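# Set a carton on a raised block within tape

## Task

Place the carton on top of the raised block so that no part of it extends beyond the blue tape outline, with the carton's long side parallel to the outline's long side. It must stay there on its own, not held by the robot. Release it and move the tool away afterwards.

## Robot and tools

Robot: two arms, left_arm and right_arm, each a six-joint arm ending in a suction cup rather than fingers. The controlled point of each arm is its cup point: the centre of the cup's rim when nothing is touching it. The cup points along that point's own +z axis. About 4 cm behind the rim the tool widens, and its body and wrist camera stick out up to roughly 9 cm sideways, so leave room around the tool.

Frame: all poses and velocities use one scene frame. Its origin lies on the table top midway between the arms, +x runs out over the table, +z is up, and left_arm sits on the +y side (base near y = +0.315, right_arm base near y = -0.313). The arm names do not tell you which side of a picture an arm appears on. Reported cup point positions can be a little wrong, more so when an arm is stretched far.

The 16-number row: every command carries one row for both arms, even if only one moves. Order: left x, y, z (metres), left qw, qx, qy, qz (unit quaternion, w first), left suction; then the same eight for the right arm. Position and quaternion are absolute targets in the scene frame, not offsets. Suction is a number in [-1, 1]: above 0.01 means on, 0.01 or less means off, and the setting persists. To leave an arm untouched, repeat its last reported pose and its last suction value exactly; a 0 in the suction slot is an off command. To hold an orientation steady, keep sending the same quaternion rather than copying a possibly drifted reading.

Tools:
- execute_actions: argument actions, a list with zero or one item. Empty list: just report state (with pictures). An item with rows (1 to 15 rows of 16 numbers) and steps (5 to 15, default 15, each step 1/30 s) drives the arms; if rows are fewer than steps, the last row repeats. An item with only steps (up to 300) is a wait counted from the previous result. Optional pictures true/false. Each target must be within 0.6 m of the arm's last reported position along each of the cup point's axes, or the whole call is rejected and nothing moves. Per step the command is clipped to within 70 mm and 16 degrees of the measured pose, so distant targets need several calls; the result's Hand target line shows where the arm is actually heading.
- move: target is one 16-number row as above; speed in m/s, 0.002 to 0.5 (default 0.25; turning up to twice that in rad/s). Each cup point travels straight toward its absolute pose; both finish together within 0.5 to 10 s. The paths ignore obstacles and the other arm. The result adds a move: line giving the ending (done, off_target, moving, held, fault) and limits (paced = pose clipped, held = some steps blocked, after which the arm may jump faster), plus each arm's remaining distance to its pose.
- wait: seconds, 0 to 10; sends nothing new.
- zoom_image: camera (cam_head_left, cam_head_right, cam_left_wrist, cam_right_wrist) and region [x0, y0, x1, y1] in image pixels, at most 504 by 504. Head images are 896x504, wrist images 504x504.
- read_manual: only licence text; no motion.
- finished_scene: scene, the number of the current scene; ends and grades it permanently.

Result lines: each arm's cup point position, quaternion and velocities; suction_measured (near 0 means no seal, about 0.83 or more means airtight, lower values mean leaks); part_present (turns 1 at 0.50, back to 0 below 0.45). HELD marks steps whose command was not passed on; a pose unreachable line names the arm whose command the clearance check altered or stopped. Joint torques are raw drive outputs with offsets and noise. MOTOR HOT warns from 65 °C; at 80 °C the arm is braked until cool. A TORQUE FAULT stops the arm, backs the joint off and pauses it for 10 s.

Timing: while the model is thinking, the simulation keeps running. The last 5 steps of each action run after its result is reported, before the next command.

Picking: switch suction on and press the 36 mm rim fully onto a smooth flat face of the carton, clear of edges, seams and holes. Under vacuum the cup shortens, so the carton ends up as much as 12 mm nearer the tool. Vacuum alone can lift a light object. If the cup seals to the table it pins the tool; switch suction off.

Suggested order: look, locate carton, block and tape with the cameras; approach the carton's top from above with the cup pointing down; seal; lift; rotate so the long side matches the outline's long side; lower onto the block until supported; suction off; rise more than 15 mm, then move well away and check it stays.

Avoid: fast contact, targets set far beyond the contact point (they press hard), arms colliding or pushing each other, dropping the carton, and anything leaving the table. Occasional outside nudges may shift loose objects.

Each tool is called after "Call:" by a JSON object that holds its "name" and its "arguments".

## Session

Call:
{"name": "execute_actions", "arguments": {"actions": []}}

Scene clock: 0.00 s of 5000.00 s.
left_arm: end_effector_position=(+0.6446, +0.2067, +0.2425) suction_measured=0.00 part_present=0 end_effector_quat_wxyz=(-0.002, -0.171, +0.985, +0.001) end_effector_velocity=(+0.000, +0.001, -0.000) end_effector_angular_velocity=(-0.000, -0.000, +0.002) | right_arm: end_effector_position=(+0.5352, -0.2956, +0.2440) suction_measured=0.00 part_present=0 end_effector_quat_wxyz=(+0.001, +0.246, +0.969, +0.001) end_effector_velocity=(-0.000, +0.000, -0.000) end_effector_angular_velocity=(+0.000, +0.001, +0.000)
Joint positions: left_arm=[ 0.002 -0.534 -1.291  0.    -0.762 -2.096] | right_arm=[ 0.002 -0.533 -1.295  0.001 -0.759 -1.044]
Joint velocities: left_arm=[ 0.002 -0.     0.    -0.     0.    -0.   ] | right_arm=[-0.    -0.001  0.     0.     0.    -0.   ]
Joint torques (N m, as the arm reports them, + toward a larger angle): no reading
Motor temperatures (°C, as the motors report them): left_arm=[27 26 28 29 31 32] | right_arm=[25 27 27 27 27 27]
Hand target (left_arm): +0.645, +0.207, +0.242; -0.002, -0.171, +0.985, +0.001
Hand target (right_arm): +0.535, -0.296, +0.244; +0.001, +0.246, +0.969, +0.001

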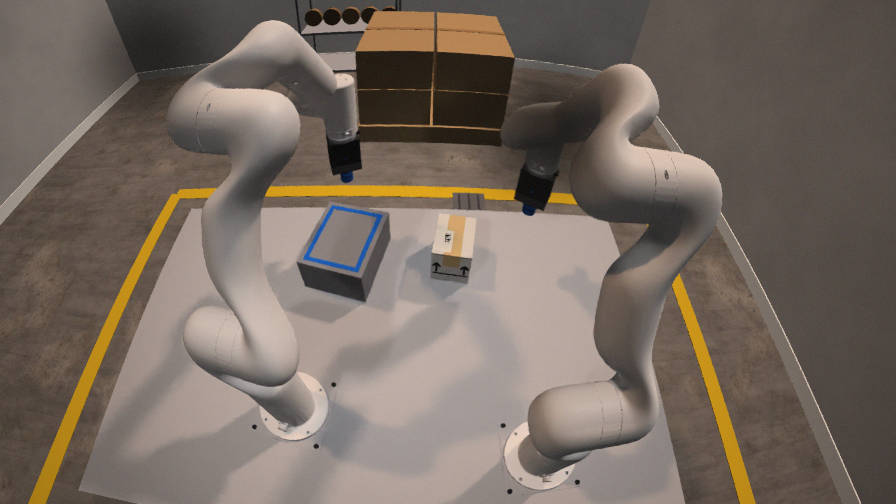

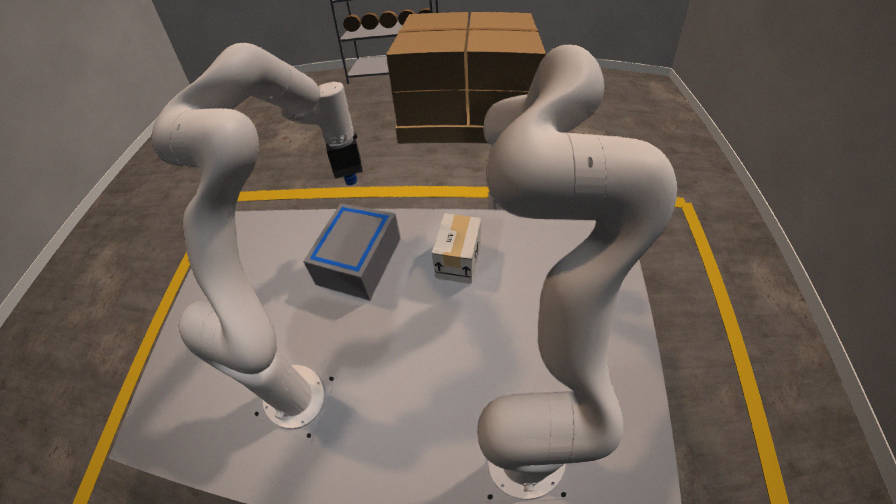

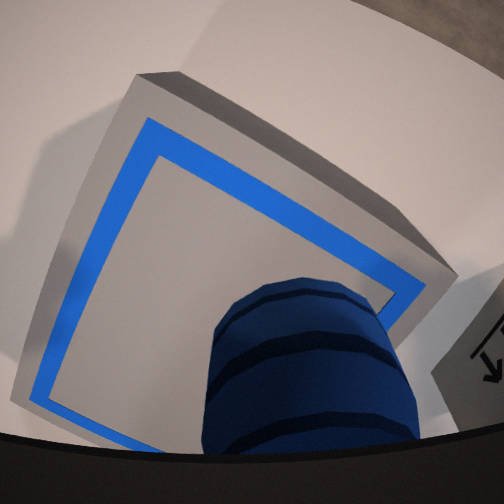

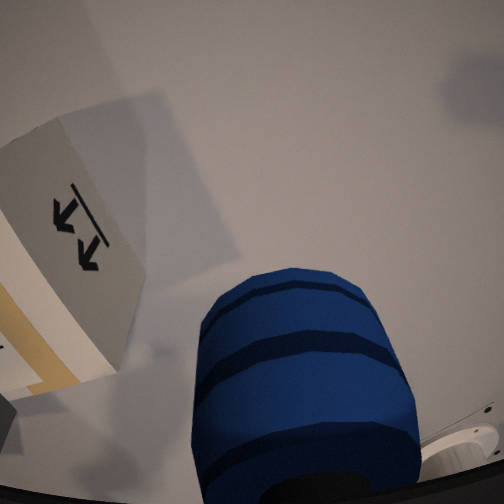

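Call:
{"name": "zoom_image", "arguments": {"camera": "cam_head_left", "region": [280, 180, 500, 320]}}

Call:
{"name": "zoom_image", "arguments": {"camera": "cam_head_right", "region": [280, 180, 500, 320]}}

Region (280, 180, 500, 320) of cam_head_left's 896x504 image, scaled by 2.291, with more detail than that image has; it fills the top 321 rows of this view, and the rest is white.

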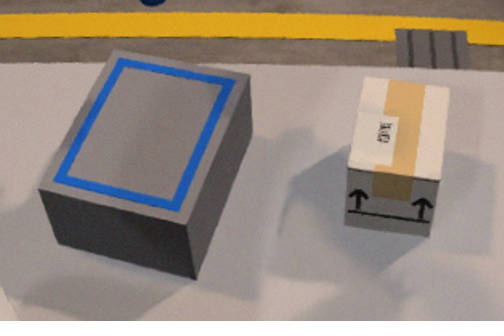

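Region (280, 180, 500, 320) of cam_head_right's 896x504 image, scaled by 2.291, with more detail than that image has; it fills the top 321 rows of this view, and the rest is white.

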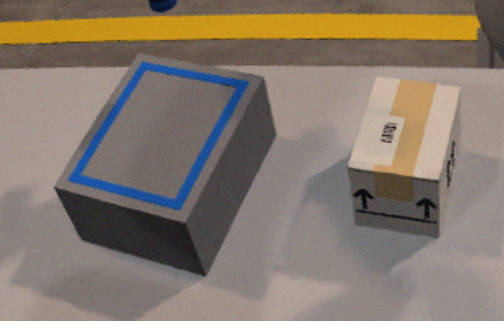

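Call:
{"name": "move", "arguments": {"target": [0.538,-0.104,0.19,0,-0.171,0.985,0,0,0.45,-0.50,0.244,0,0.246,0.969,0,0], "speed": 0.35}}

Scene clock: 2.87 s of 5000.00 s.
left_arm: end_effector_position=(+0.5387, -0.1035, +0.1900) suction_measured=0.00 part_present=0 end_effector_quat_wxyz=(+0.001, -0.171, +0.985, +0.001) end_effector_velocity=(+0.000, -0.002, -0.000) end_effector_angular_velocity=(+0.001, -0.001, -0.000) | right_arm: end_effector_position=(+0.4506, -0.5007, +0.2440) suction_measured=0.00 part_present=0 end_effector_quat_wxyz=(+0.000, +0.246, +0.969, -0.001) end_effector_velocity=(-0.001, -0.000, -0.000) end_effector_angular_velocity=(+0.002, +0.001, -0.002)
Joint positions: left_arm=[-0.531 -0.687 -1.399  0.003 -0.712 -2.631] | right_arm=[-0.374 -0.417 -1.127 -0.002 -0.709 -1.42 ]
Joint velocities: left_arm=[-0.003 -0.004 -0.007  0.002 -0.002 -0.004] | right_arm=[-0.002 -0.001 -0.     0.002 -0.001 -0.002]
Joint torques (N m, as the arm reports them, + toward a larger angle): left_arm=[ -4.23  45.51 -25.42  -2.     0.08   0.24] | right_arm=[  2.25  35.14 -18.92   2.21  -0.2    0.07]
Motor temperatures (°C, as the motors report them): left_arm=[27 27 28 29 31 32] | right_arm=[25 27 28 27 27 27]
Hand target (left_arm): +0.539, -0.104, +0.190; +0.001, -0.171, +0.985, +0.001
Hand target (right_arm): +0.451, -0.501, +0.244; +0.000, +0.246, +0.969, -0.001
Off the commanded pose (left_arm): 0.001 m, 0 deg.
Off the commanded pose (right_arm): 0.001 m, 0 deg.
Kept back: nothing.
move: done; limits=paced
camera_calibration (this result's frames):
cam_left_wrist: T_world_to_cam=[[0.316672, -0.948534, 0.00170001, -0.254385], [-0.861927, -0.287009, 0.41798, 0.3748], [-0.39598, -0.133828, -0.908455, 0.456257], [0, 0, 0, 1]] pos_world=[0.584275, -0.0726615, 0.258263]
cam_right_wrist: T_world_to_cam=[[-0.497817, -0.86698, 0.0229025, -0.208193], [-0.756754, 0.447123, 0.476869, 0.471724], [-0.423676, 0.220062, -0.878676, 0.597677], [0, 0, 0, 1]] pos_world=[0.506559, -0.522944, 0.304982]

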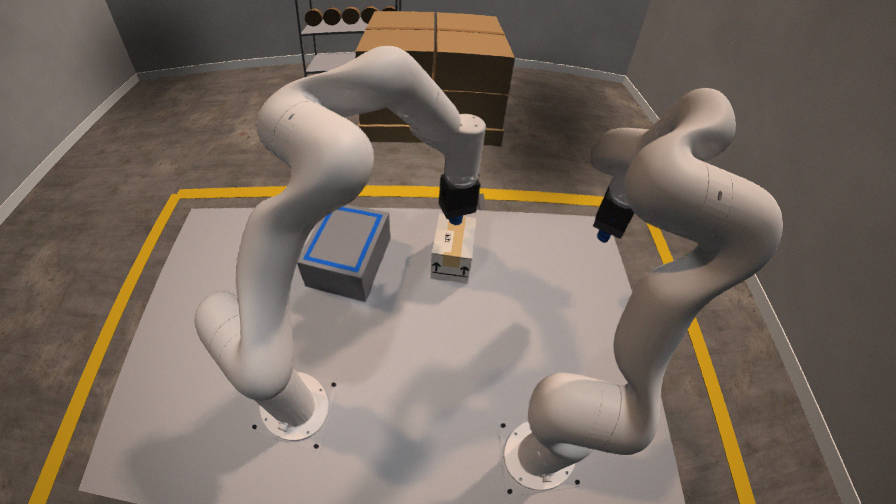

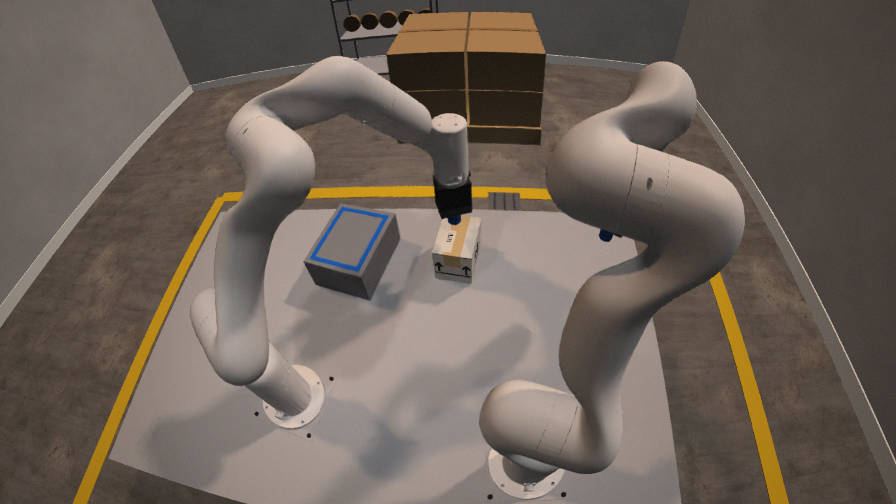

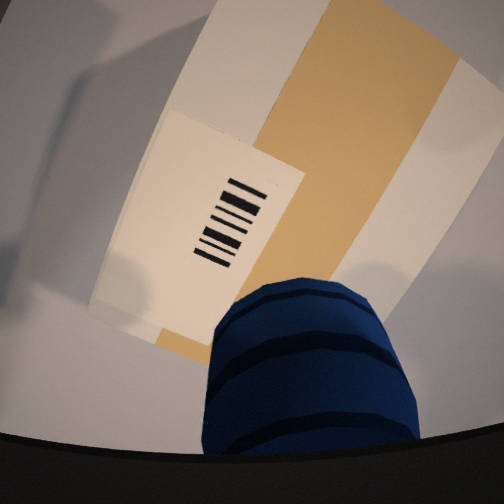

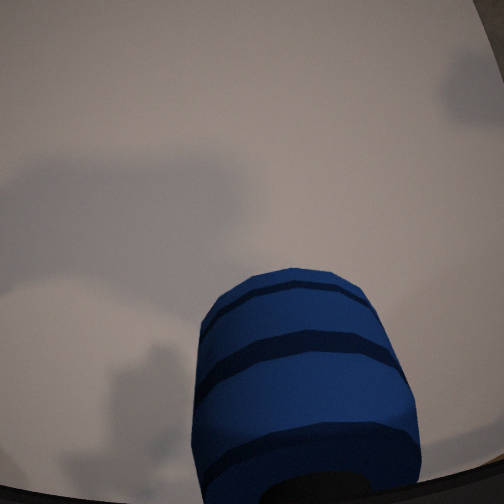

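Call:
{"name": "move", "arguments": {"target": [0.540,-0.104,0.114,0,-0.171,0.985,0,1,0.45,-0.50,0.244,0,0.246,0.969,0,0], "speed": 0.1}}

Scene clock: 4.33 s of 5000.00 s.
left_arm: end_effector_position=(+0.5397, -0.1038, +0.1142) suction_measured=0.83 part_present=1 end_effector_quat_wxyz=(-0.000, -0.171, +0.985, +0.000) end_effector_velocity=(+0.003, -0.002, -0.001) end_effector_angular_velocity=(-0.006, -0.007, -0.001) | right_arm: end_effector_position=(+0.4500, -0.5000, +0.2440) suction_measured=0.00 part_present=0 end_effector_quat_wxyz=(-0.000, +0.246, +0.969, -0.000) end_effector_velocity=(+0.000, +0.000, +0.000) end_effector_angular_velocity=(+0.000, -0.001, -0.001)
Joint positions: left_arm=[-0.529 -0.798 -1.386 -0.    -0.589 -2.627] | right_arm=[-0.374 -0.416 -1.125  0.    -0.709 -1.421]
Joint velocities: left_arm=[ 0.    -0.004 -0.004  0.001  0.009  0.   ] | right_arm=[-0.     0.001  0.     0.001  0.     0.   ]
Joint torques (N m, as the arm reports them, + toward a larger angle): left_arm=[ -3.26  54.4  -28.33  -2.06   0.15   0.16] | right_arm=[  2.68  36.17 -18.99   2.21  -0.3    0.14]
Motor temperatures (°C, as the motors report them): left_arm=[27 27 28 29 31 32] | right_arm=[25 28 28 27 27 27]
Hand target (left_arm): +0.540, -0.104, +0.114; -0.000, -0.171, +0.985, -0.000
Hand target (right_arm): +0.450, -0.500, +0.244; -0.000, +0.246, +0.969, -0.000
Off the commanded pose (left_arm): 0.000 m, 0 deg.
Off the commanded pose (right_arm): 0.000 m, 0 deg.
Kept back: nothing.
move: done
camera_calibration (this result's frames):
cam_left_wrist: T_world_to_cam=[[0.316481, -0.948596, 0.00244293, -0.254847], [-0.861375, -0.286301, 0.4196, 0.406845], [-0.397331, -0.1349, -0.907706, 0.388202], [0, 0, 0, 1]] pos_world=[0.585345, -0.0728983, 0.182284]
cam_right_wrist: T_world_to_cam=[[-0.497836, -0.866992, 0.0219931, -0.207655], [-0.756684, 0.446608, 0.477464, 0.470563], [-0.42378, 0.221057, -0.878376, 0.597731], [0, 0, 0, 1]] pos_world=[0.505995, -0.522325, 0.304923]

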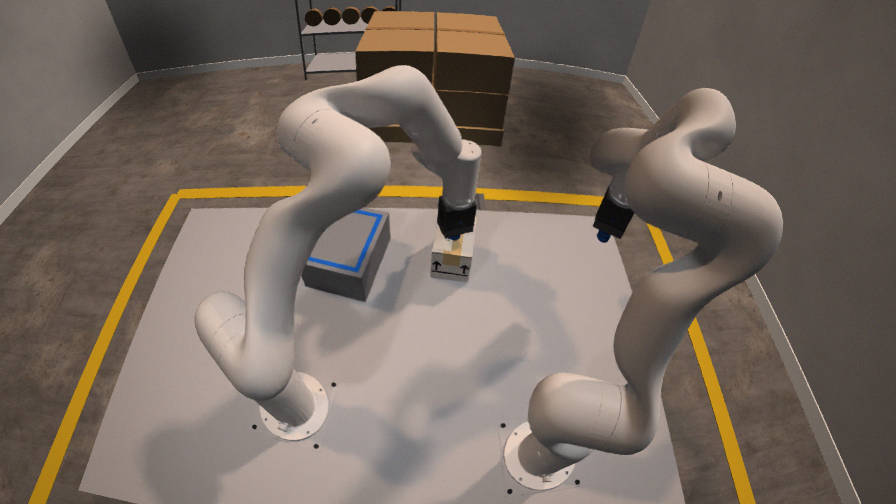

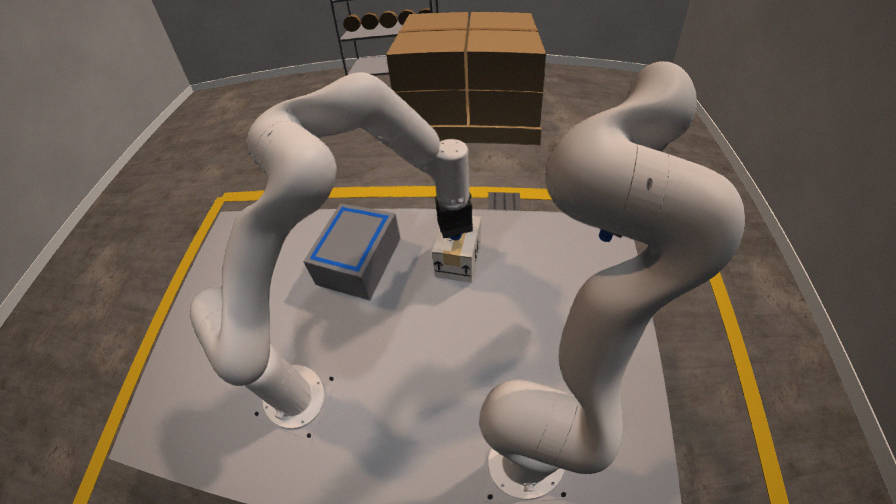

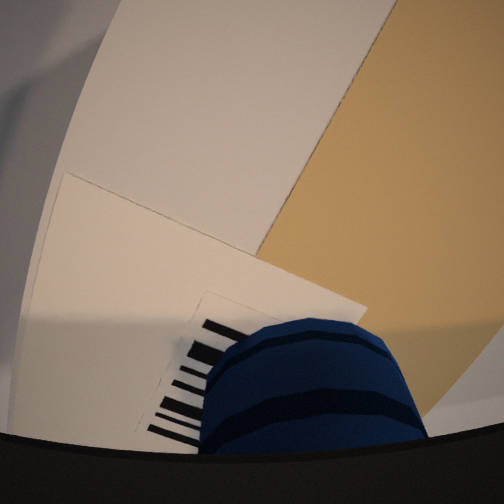

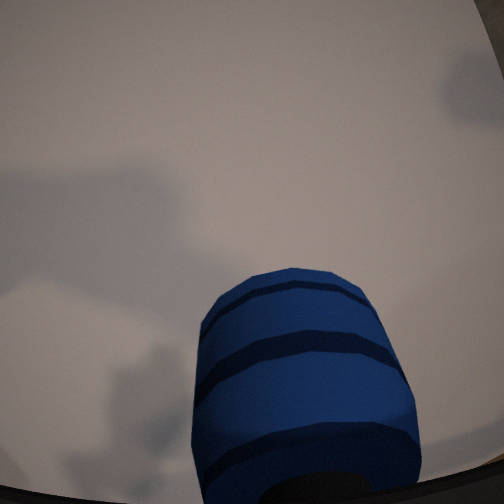

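Call:
{"name": "move", "arguments": {"target": [0.540,-0.085,0.265,0,-0.171,0.985,0,1,0.45,-0.50,0.244,0,0.246,0.969,0,0], "speed": 0.2}}

Call:
{"name": "move", "arguments": {"target": [0.528,0.218,0.262,0,-0.129,0.992,0,1,0.45,-0.50,0.244,0,0.246,0.969,0,0], "speed": 0.25}}

Scene clock: 5.97 s of 5000.00 s.
left_arm: end_effector_position=(+0.5401, -0.0852, +0.2646) suction_measured=0.86 part_present=1 end_effector_quat_wxyz=(-0.000, -0.171, +0.985, +0.000) end_effector_velocity=(-0.000, -0.001, +0.004) end_effector_angular_velocity=(-0.002, -0.003, -0.002) | right_arm: end_effector_position=(+0.4500, -0.5000, +0.2440) suction_measured=0.00 part_present=0 end_effector_quat_wxyz=(+0.000, +0.246, +0.969, +0.000) end_effector_velocity=(+0.000, -0.000, -0.000) end_effector_angular_velocity=(-0.000, -0.000, +0.000)
Joint positions: left_arm=[-0.507 -0.576 -1.409  0.    -0.833 -2.604] | right_arm=[-0.374 -0.416 -1.125  0.    -0.709 -1.421]
Joint velocities: left_arm=[-0.002  0.004 -0.003  0.    -0.003 -0.   ] | right_arm=[ 0.    -0.001 -0.    -0.     0.001  0.   ]
Joint torques (N m, as the arm reports them, + toward a larger angle): left_arm=[ -3.23  49.42 -31.2   -1.87   0.12   0.22] | right_arm=[  1.38  32.31 -19.04   1.73  -0.26  -0.1 ]
Motor temperatures (°C, as the motors report them): left_arm=[27 27 28 29 31 32] | right_arm=[25 28 28 27 27 27]
Hand target (left_arm): +0.540, -0.085, +0.265; -0.000, -0.171, +0.985, +0.000
Hand target (right_arm): +0.450, -0.500, +0.244; -0.000, +0.246, +0.969, +0.000
Off the commanded pose (left_arm): 0.000 m, 0 deg.
Off the commanded pose (right_arm): 0.000 m, 0 deg.
Kept back: nothing.
move: done
camera_calibration (this result's frames):
cam_left_wrist: T_world_to_cam=[[0.316642, -0.948542, 0.00256488, -0.237787], [-0.861388, -0.286414, 0.419497, 0.349438], [-0.397176, -0.13504, -0.907753, 0.527314], [0, 0, 0, 1]] pos_world=[0.585731, -0.0542588, 0.332692]
cam_right_wrist: T_world_to_cam=[[-0.497835, -0.866993, 0.0219864, -0.207651], [-0.756686, 0.446604, 0.477464, 0.470559], [-0.423777, 0.221061, -0.878376, 0.59773], [0, 0, 0, 1]] pos_world=[0.505993, -0.52232, 0.304923]

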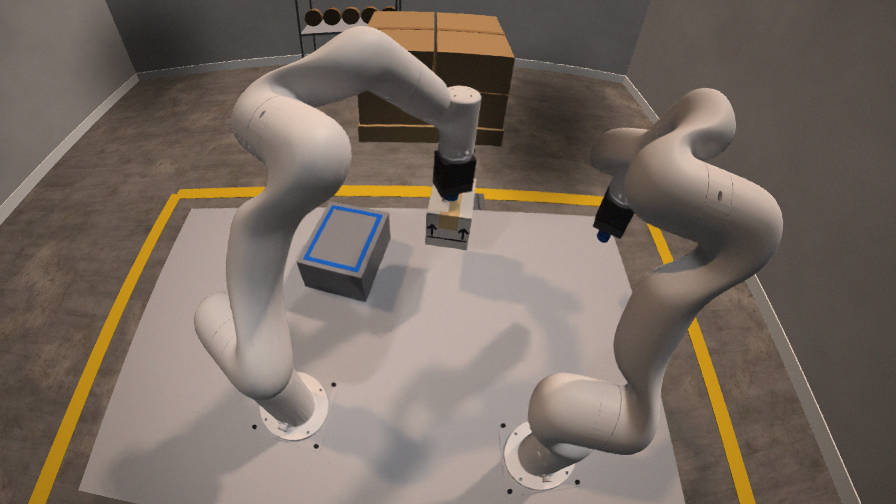

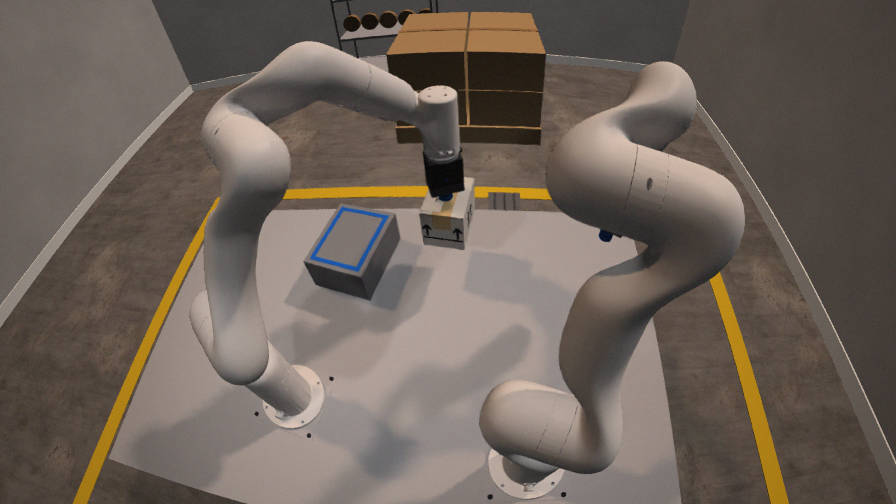

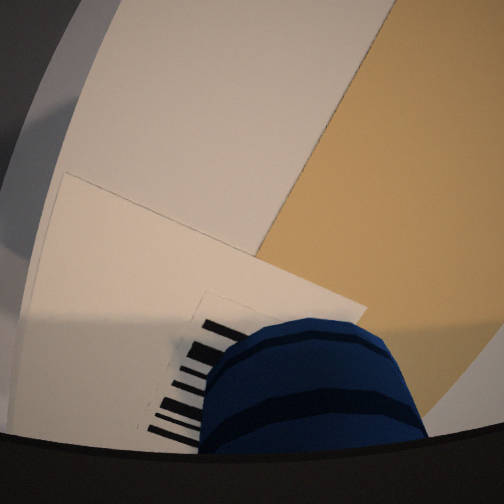

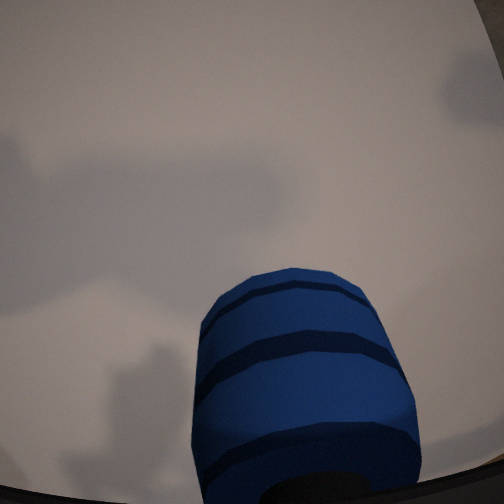

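Scene clock: 7.87 s of 5000.00 s.
left_arm: end_effector_position=(+0.5273, +0.2173, +0.2622) suction_measured=0.86 part_present=1 end_effector_quat_wxyz=(-0.001, -0.129, +0.992, -0.001) end_effector_velocity=(+0.001, +0.003, +0.001) end_effector_angular_velocity=(-0.003, -0.000, -0.000) | right_arm: end_effector_position=(+0.4500, -0.5000, +0.2440) suction_measured=0.00 part_present=0 end_effector_quat_wxyz=(-0.000, +0.246, +0.969, -0.000) end_effector_velocity=(+0.000, +0.000, +0.001) end_effector_angular_velocity=(-0.000, -0.002, +0.000)
Joint positions: left_arm=[-0.02  -0.241 -0.94  -0.002 -0.7   -2.03 ] | right_arm=[-0.374 -0.416 -1.125  0.    -0.709 -1.421]
Joint velocities: left_arm=[ 0.007  0.001  0.    -0.004 -0.001  0.011] | right_arm=[ 0.     0.001 -0.     0.001  0.    -0.001]
Joint torques (N m, as the arm reports them, + toward a larger angle): left_arm=[ -4.16  34.31 -29.98  -2.13   0.1    0.22] | right_arm=[  2.82  34.74 -18.76   1.7   -0.34  -0.09]
Motor temperatures (°C, as the motors report them): left_arm=[27 27 28 29 31 32] | right_arm=[25 28 28 27 27 27]
Hand target (left_arm): +0.527, +0.218, +0.262; -0.001, -0.129, +0.992, -0.001
Hand target (right_arm): +0.450, -0.500, +0.244; +0.000, +0.246, +0.969, +0.000
Off the commanded pose (left_arm): 0.001 m, 0 deg.
Off the commanded pose (right_arm): 0.000 m, 0 deg.
Kept back: nothing.
move: done
camera_calibration (this result's frames):
cam_left_wrist: T_world_to_cam=[[0.234721, -0.972055, 0.00397552, 0.101091], [-0.88238, -0.211348, 0.420403, 0.420518], [-0.407814, -0.102185, -0.907329, 0.559277], [0, 0, 0, 1]] pos_world=[0.57541, 0.244291, 0.330259]
cam_right_wrist: T_world_to_cam=[[-0.497835, -0.866993, 0.0219865, -0.207651], [-0.756686, 0.446604, 0.477464, 0.470559], [-0.423777, 0.221061, -0.878376, 0.59773], [0, 0, 0, 1]] pos_world=[0.505993, -0.52232, 0.304923]

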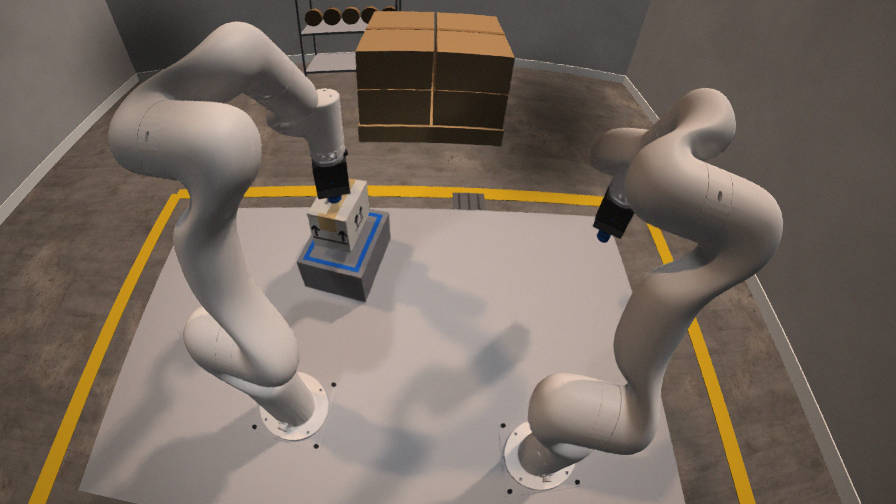

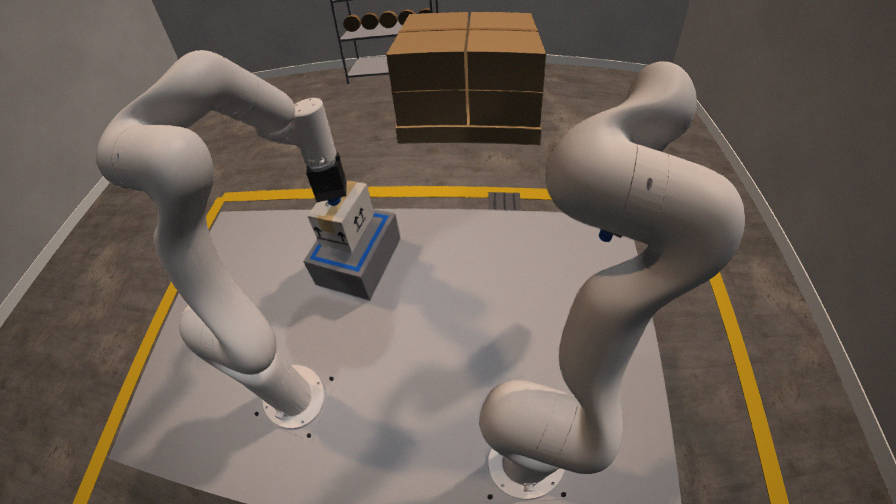

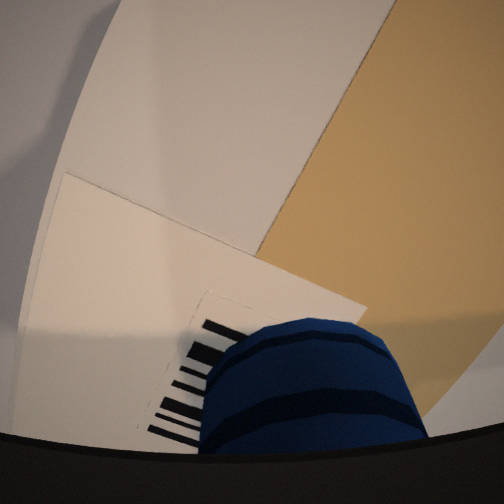

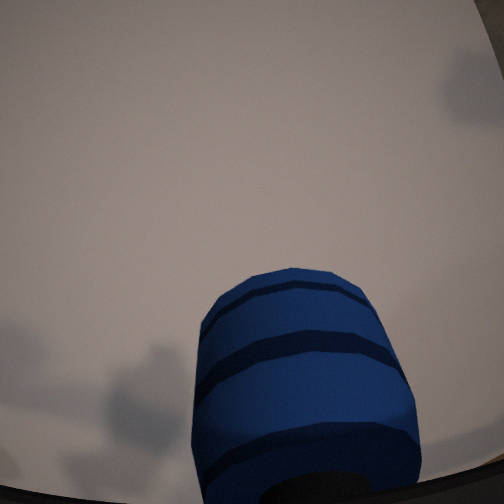

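Call:
{"name": "move", "arguments": {"target": [0.528,0.218,0.229,0,-0.129,0.992,0,1,0.45,-0.50,0.244,0,0.246,0.969,0,0], "speed": 0.05}}

Call:
{"name": "zoom_image", "arguments": {"camera": "cam_head_right", "region": [290, 170, 420, 300]}}

Scene clock: 9.20 s of 5000.00 s.
left_arm: end_effector_position=(+0.5280, +0.2180, +0.2293) suction_measured=0.86 part_present=1 end_effector_quat_wxyz=(+0.000, -0.129, +0.992, -0.000) end_effector_velocity=(-0.001, +0.000, -0.003) end_effector_angular_velocity=(+0.000, +0.002, +0.000) | right_arm: end_effector_position=(+0.4500, -0.5000, +0.2440) suction_measured=0.00 part_present=0 end_effector_quat_wxyz=(-0.000, +0.246, +0.969, +0.000) end_effector_velocity=(-0.000, -0.000, +0.001) end_effector_angular_velocity=(-0.001, +0.000, +0.000)
Joint positions: left_arm=[-0.019 -0.29  -0.916 -0.    -0.626 -2.031] | right_arm=[-0.374 -0.416 -1.125  0.    -0.709 -1.421]
Joint velocities: left_arm=[ 0.    -0.004  0.003  0.     0.005  0.   ] | right_arm=[ 0.     0.001 -0.    -0.001 -0.001  0.   ]
Joint torques (N m, as the arm reports them, + toward a larger angle): left_arm=[ -4.03  35.05 -28.98  -2.18   0.11   0.19] | right_arm=[  0.91  34.39 -18.53   2.17  -0.31   0.1 ]
Motor temperatures (°C, as the motors report them): left_arm=[27 27 28 29 31 32] | right_arm=[25 28 28 27 27 27]
Hand target (left_arm): +0.528, +0.218, +0.229; -0.000, -0.129, +0.992, -0.000
Hand target (right_arm): +0.450, -0.500, +0.244; -0.000, +0.246, +0.969, -0.000
Off the commanded pose (left_arm): 0.000 m, 0 deg.
Off the commanded pose (right_arm): 0.000 m, 0 deg.
Kept back: nothing.
move: done
camera_calibration (this result's frames):
cam_left_wrist: T_world_to_cam=[[0.234738, -0.972054, 0.00292743, 0.101979], [-0.88279, -0.21192, 0.419252, 0.435721], [-0.406915, -0.100999, -0.907865, 0.529178], [0, 0, 0, 1]] pos_world=[0.576042, 0.244913, 0.297447]
cam_right_wrist: T_world_to_cam=[[-0.497835, -0.866993, 0.0219865, -0.207651], [-0.756686, 0.446604, 0.477464, 0.470559], [-0.423777, 0.221061, -0.878376, 0.59773], [0, 0, 0, 1]] pos_world=[0.505993, -0.52232, 0.304923]

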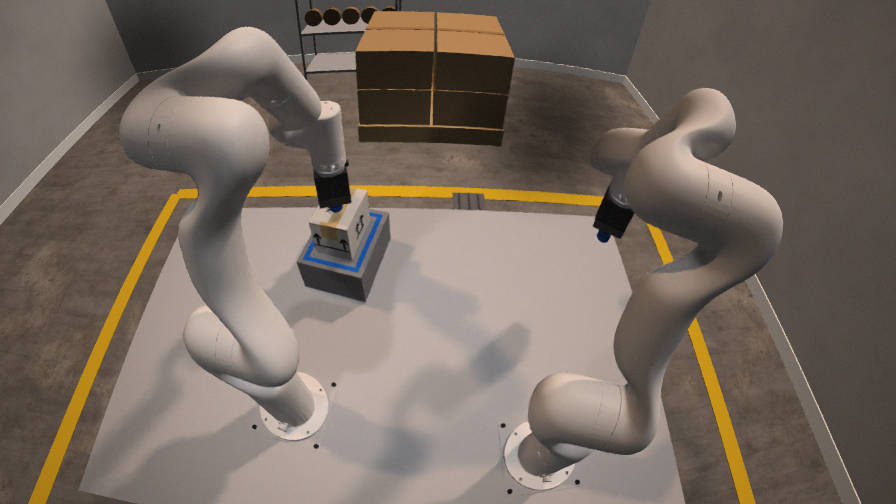

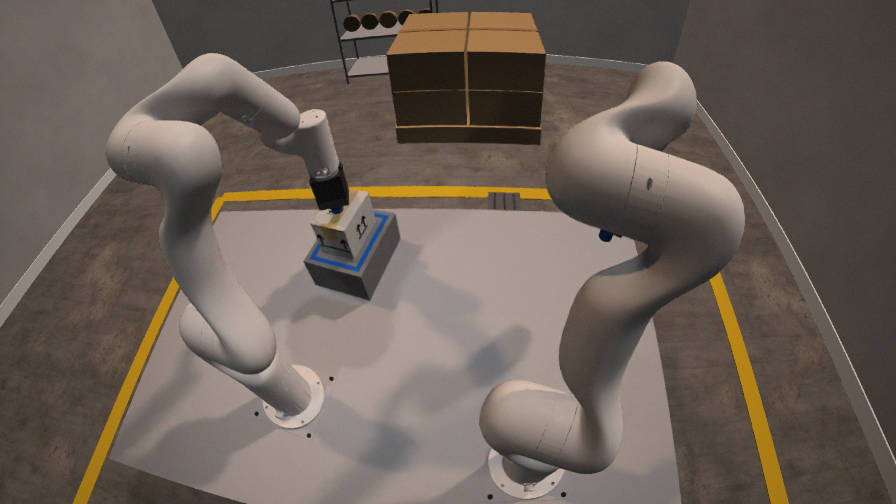

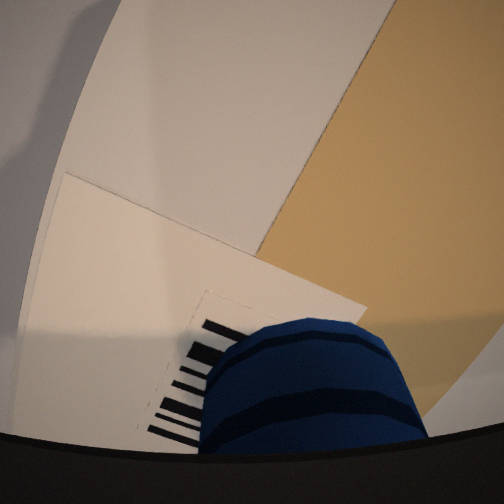

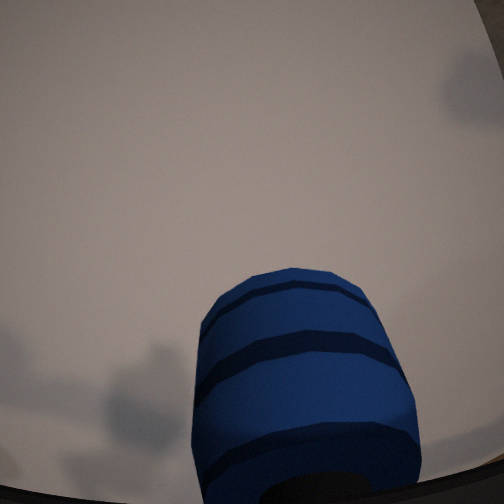

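Region (290, 170, 420, 300) of cam_head_right's 896x504 image, scaled by 3.877, with more detail than that image has.

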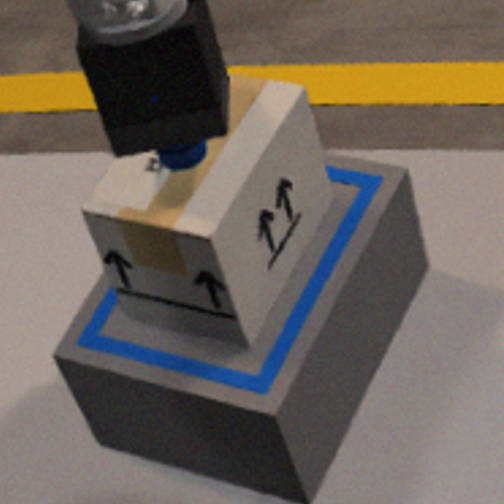

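Not yet resting.

Call:
{"name": "move", "arguments": {"target": [0.528,0.218,0.224,0,-0.129,0.992,0,1,0.45,-0.50,0.244,0,0.246,0.969,0,0], "speed": 0.02}}

Scene clock: 10.13 s of 5000.00 s.
left_arm: end_effector_position=(+0.5293, +0.2177, +0.2271) suction_measured=0.86 part_present=1 end_effector_quat_wxyz=(+0.001, -0.129, +0.992, -0.000) end_effector_velocity=(+0.002, -0.000, +0.000) end_effector_angular_velocity=(-0.002, -0.011, +0.000) | right_arm: end_effector_position=(+0.4500, -0.5000, +0.2440) suction_measured=0.00 part_present=0 end_effector_quat_wxyz=(+0.000, +0.246, +0.969, +0.000) end_effector_velocity=(+0.000, -0.000, +0.001) end_effector_angular_velocity=(-0.001, -0.001, +0.002)
Joint positions: left_arm=[-0.019 -0.295 -0.916  0.    -0.618 -2.031] | right_arm=[-0.374 -0.416 -1.125  0.    -0.709 -1.421]
Joint velocities: left_arm=[ 0.     0.002  0.003  0.     0.012 -0.   ] | right_arm=[ 0.     0.002  0.    -0.001 -0.    -0.001]
Joint torques (N m, as the arm reports them, + toward a larger angle): left_arm=[-3.95 -7.97 -4.77 -2.02  3.59  0.23] | right_arm=[ -0.86  34.56 -18.6    2.34  -0.39  -0.04]
Motor temperatures (°C, as the motors report them): left_arm=[27 27 29 29 31 32] | right_arm=[25 28 28 27 27 27]
Hand target (left_arm): +0.528, +0.218, +0.224; -0.000, -0.129, +0.992, +0.000
Hand target (right_arm): +0.450, -0.500, +0.244; +0.000, +0.246, +0.969, +0.000
Off the commanded pose (left_arm): 0.003 m, 0 deg.
Off the commanded pose (right_arm): 0.000 m, 0 deg.
Kept back: nothing.
move: done
camera_calibration (this result's frames):
cam_left_wrist: T_world_to_cam=[[0.234732, -0.972052, 0.00407265, 0.101173], [-0.883932, -0.211706, 0.416947, 0.438843], [-0.404432, -0.101471, -0.908922, 0.52666], [0, 0, 0, 1]] pos_world=[0.577157, 0.244692, 0.295306]
cam_right_wrist: T_world_to_cam=[[-0.497835, -0.866993, 0.0219864, -0.207651], [-0.756686, 0.446604, 0.477464, 0.470559], [-0.423777, 0.221061, -0.878376, 0.59773], [0, 0, 0, 1]] pos_world=[0.505993, -0.52232, 0.304923]

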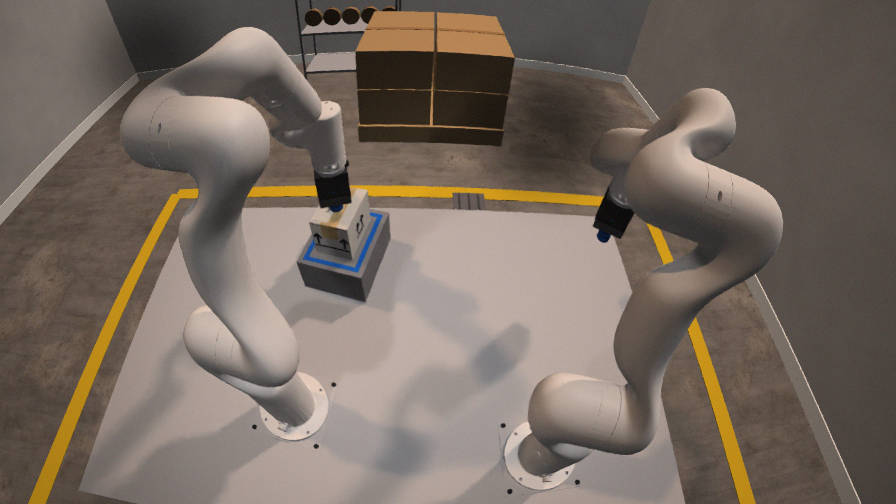

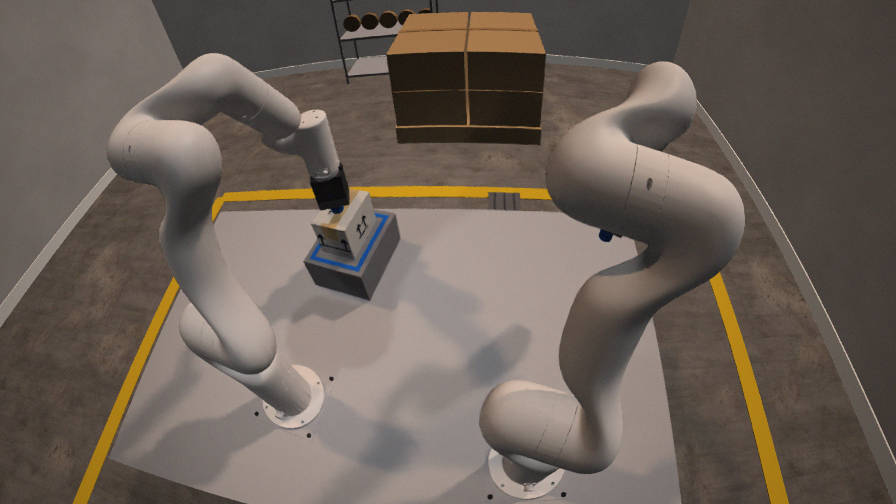

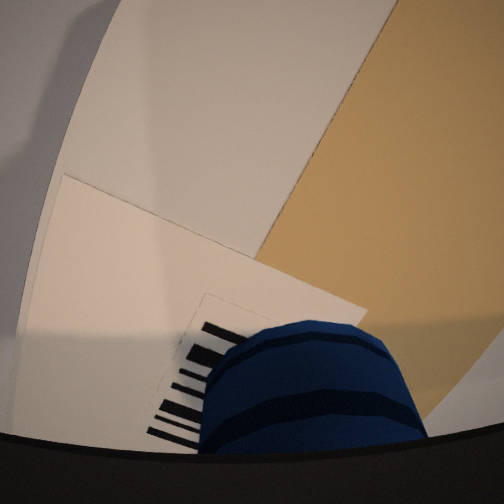

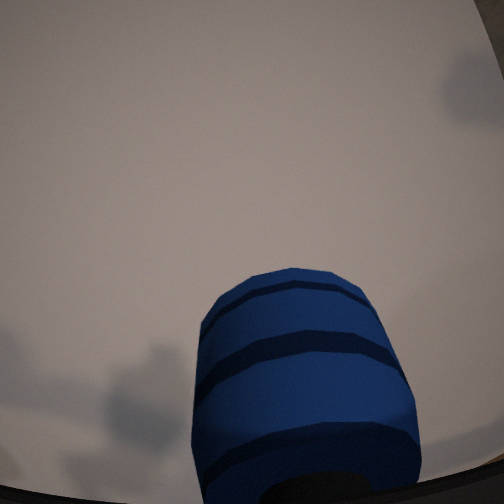

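Call:
{"name": "execute_actions", "arguments": {"actions": [{"rows":[[0.528,0.218,0.228,0,-0.129,0.992,0,0,0.45,-0.50,0.244,0,0.246,0.969,0,0]],"steps":12}]}}

Call:
{"name": "move", "arguments": {"target": [0.528,0.218,0.38,0,-0.129,0.992,0,0,0.45,-0.50,0.244,0,0.246,0.969,0,0], "speed": 0.25}}

Scene clock: 10.57 s of 5000.00 s.
left_arm: end_effector_position=(+0.5297, +0.2177, +0.2278) suction_measured=0.00 part_present=0 end_effector_quat_wxyz=(+0.003, -0.129, +0.992, -0.001) end_effector_velocity=(-0.001, +0.001, +0.001) end_effector_angular_velocity=(+0.001, +0.006, +0.002) | right_arm: end_effector_position=(+0.4500, -0.5000, +0.2440) suction_measured=0.00 part_present=0 end_effector_quat_wxyz=(-0.000, +0.246, +0.969, +0.000) end_effector_velocity=(-0.000, +0.000, -0.000) end_effector_angular_velocity=(+0.000, +0.000, -0.001)
Joint positions: left_arm=[-0.019 -0.293 -0.915  0.    -0.617 -2.031] | right_arm=[-0.374 -0.416 -1.125  0.    -0.709 -1.421]
Joint velocities: left_arm=[ 0.001  0.001 -0.    -0.    -0.008 -0.   ] | right_arm=[ 0.    -0.     0.    -0.    -0.     0.001]
Joint torques (N m, as the arm reports them, + toward a larger angle): left_arm=[-4.02  6.45 -8.66 -2.18  0.9   0.32] | right_arm=[  0.79  35.38 -18.41   2.    -0.3   -0.17]
Motor temperatures (°C, as the motors report them): left_arm=[27 27 28 29 31 32] | right_arm=[25 28 28 27 27 27]
Steps of this call (steps 1 to 6: nothing new was sent; steps 7 to 13: the first 7 steps of this action). Readings (end_effector_position | what the end effector reports):
7: left_arm (+0.5299, +0.2176, +0.2271) | right_arm (+0.4500, -0.5000, +0.2440) | left_arm suction_measured=0.60 part_present=1 | right_arm suction_measured=0.00 part_present=0
8: left_arm (+0.5299, +0.2176, +0.2274) | right_arm (+0.4500, -0.5000, +0.2440) | left_arm suction_measured=0.06 part_present=0 | right_arm suction_measured=0.00 part_present=0
10: left_arm (+0.5298, +0.2176, +0.2277) | right_arm (+0.4500, -0.5000, +0.2440) | left_arm suction_measured=0.00 part_present=0 | right_arm suction_measured=0.00 part_present=0
13: the state above

Scene clock: 12.10 s of 5000.00 s.
left_arm: end_effector_position=(+0.5282, +0.2180, +0.3796) suction_measured=0.00 part_present=0 end_effector_quat_wxyz=(-0.000, -0.129, +0.992, +0.000) end_effector_velocity=(+0.000, -0.000, +0.003) end_effector_angular_velocity=(+0.000, -0.001, -0.001) | right_arm: end_effector_position=(+0.4500, -0.5000, +0.2440) suction_measured=0.00 part_present=0 end_effector_quat_wxyz=(+0.000, +0.246, +0.969, -0.000) end_effector_velocity=(+0.000, +0.000, +0.001) end_effector_angular_velocity=(+0.001, -0.001, -0.001)
Joint positions: left_arm=[-0.019 -0.122 -1.085  0.    -0.962 -2.031] | right_arm=[-0.374 -0.416 -1.125  0.    -0.709 -1.421]
Joint velocities: left_arm=[-0.001  0.001 -0.005  0.001 -0.005 -0.   ] | right_arm=[-0.     0.002 -0.     0.002 -0.001 -0.   ]
Joint torques (N m, as the arm reports them, + toward a larger angle): left_arm=[ -3.96  25.16 -27.15  -1.72  -0.04   0.23] | right_arm=[  2.36  34.83 -18.49   2.4   -0.24   0.06]
Motor temperatures (°C, as the motors report them): left_arm=[27 27 29 29 31 32] | right_arm=[25 28 28 27 27 27]
Hand target (left_arm): +0.528, +0.218, +0.380; +0.000, -0.129, +0.992, +0.000
Hand target (right_arm): +0.450, -0.500, +0.244; +0.000, +0.246, +0.969, -0.000
Off your previous action's commanded pose (left_arm): 0.001 m, 0 deg at its last step (step 5 of this call).
Off your previous action's commanded pose (right_arm): 0.000 m, 0 deg at its last step (step 5 of this call).
Off the commanded pose (left_arm): 0.000 m, 0 deg.
Off the commanded pose (right_arm): 0.000 m, 0 deg.
Kept back: nothing.
move: done
camera_calibration (this result's frames):
cam_left_wrist: T_world_to_cam=[[0.234873, -0.972023, 0.00264287, 0.101501], [-0.882642, -0.212135, 0.419453, 0.3728], [-0.407157, -0.100851, -0.907773, 0.6658], [0, 0, 0, 1]] pos_world=[0.576295, 0.244892, 0.447755]
cam_right_wrist: T_world_to_cam=[[-0.497835, -0.866993, 0.0219864, -0.207651], [-0.756686, 0.446604, 0.477463, 0.470559], [-0.423777, 0.221061, -0.878376, 0.59773], [0, 0, 0, 1]] pos_world=[0.505993, -0.52232, 0.304923]

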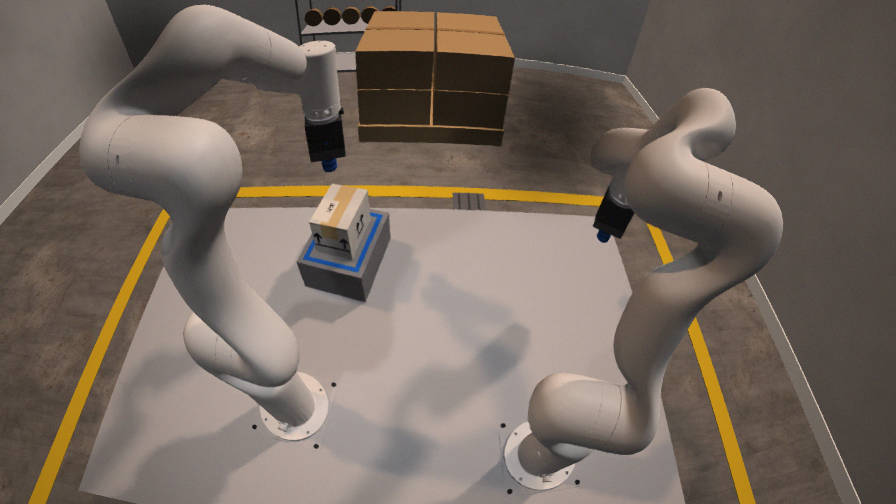

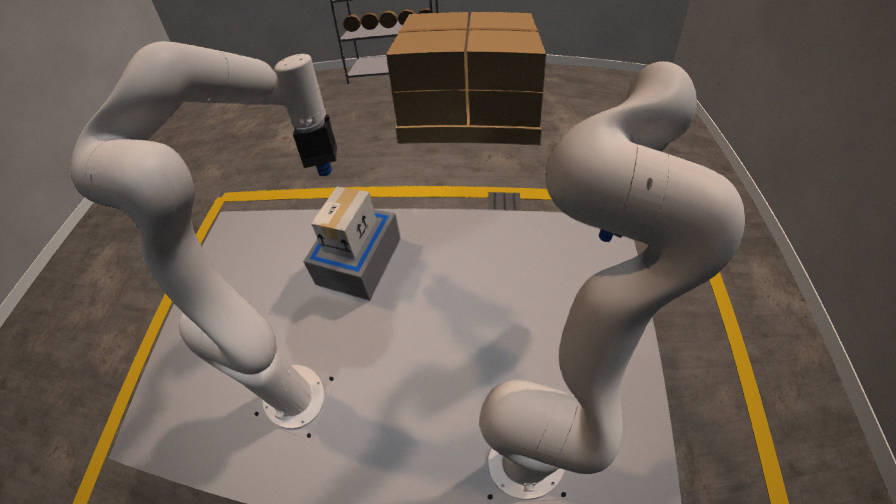

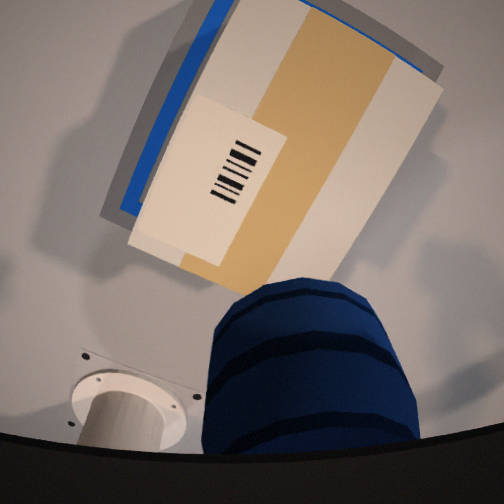

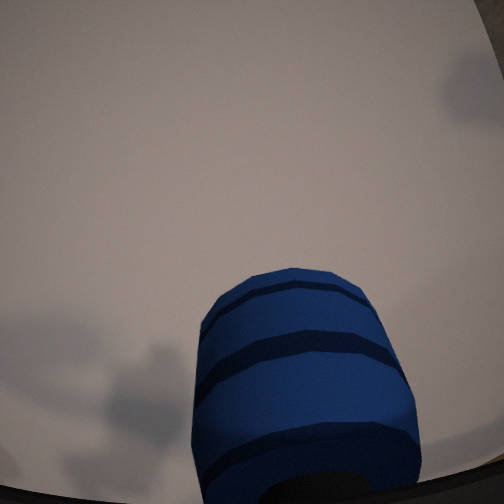

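Call:
{"name": "finished_scene", "arguments": {"scene": 1}}

The scene is finished: the task was done.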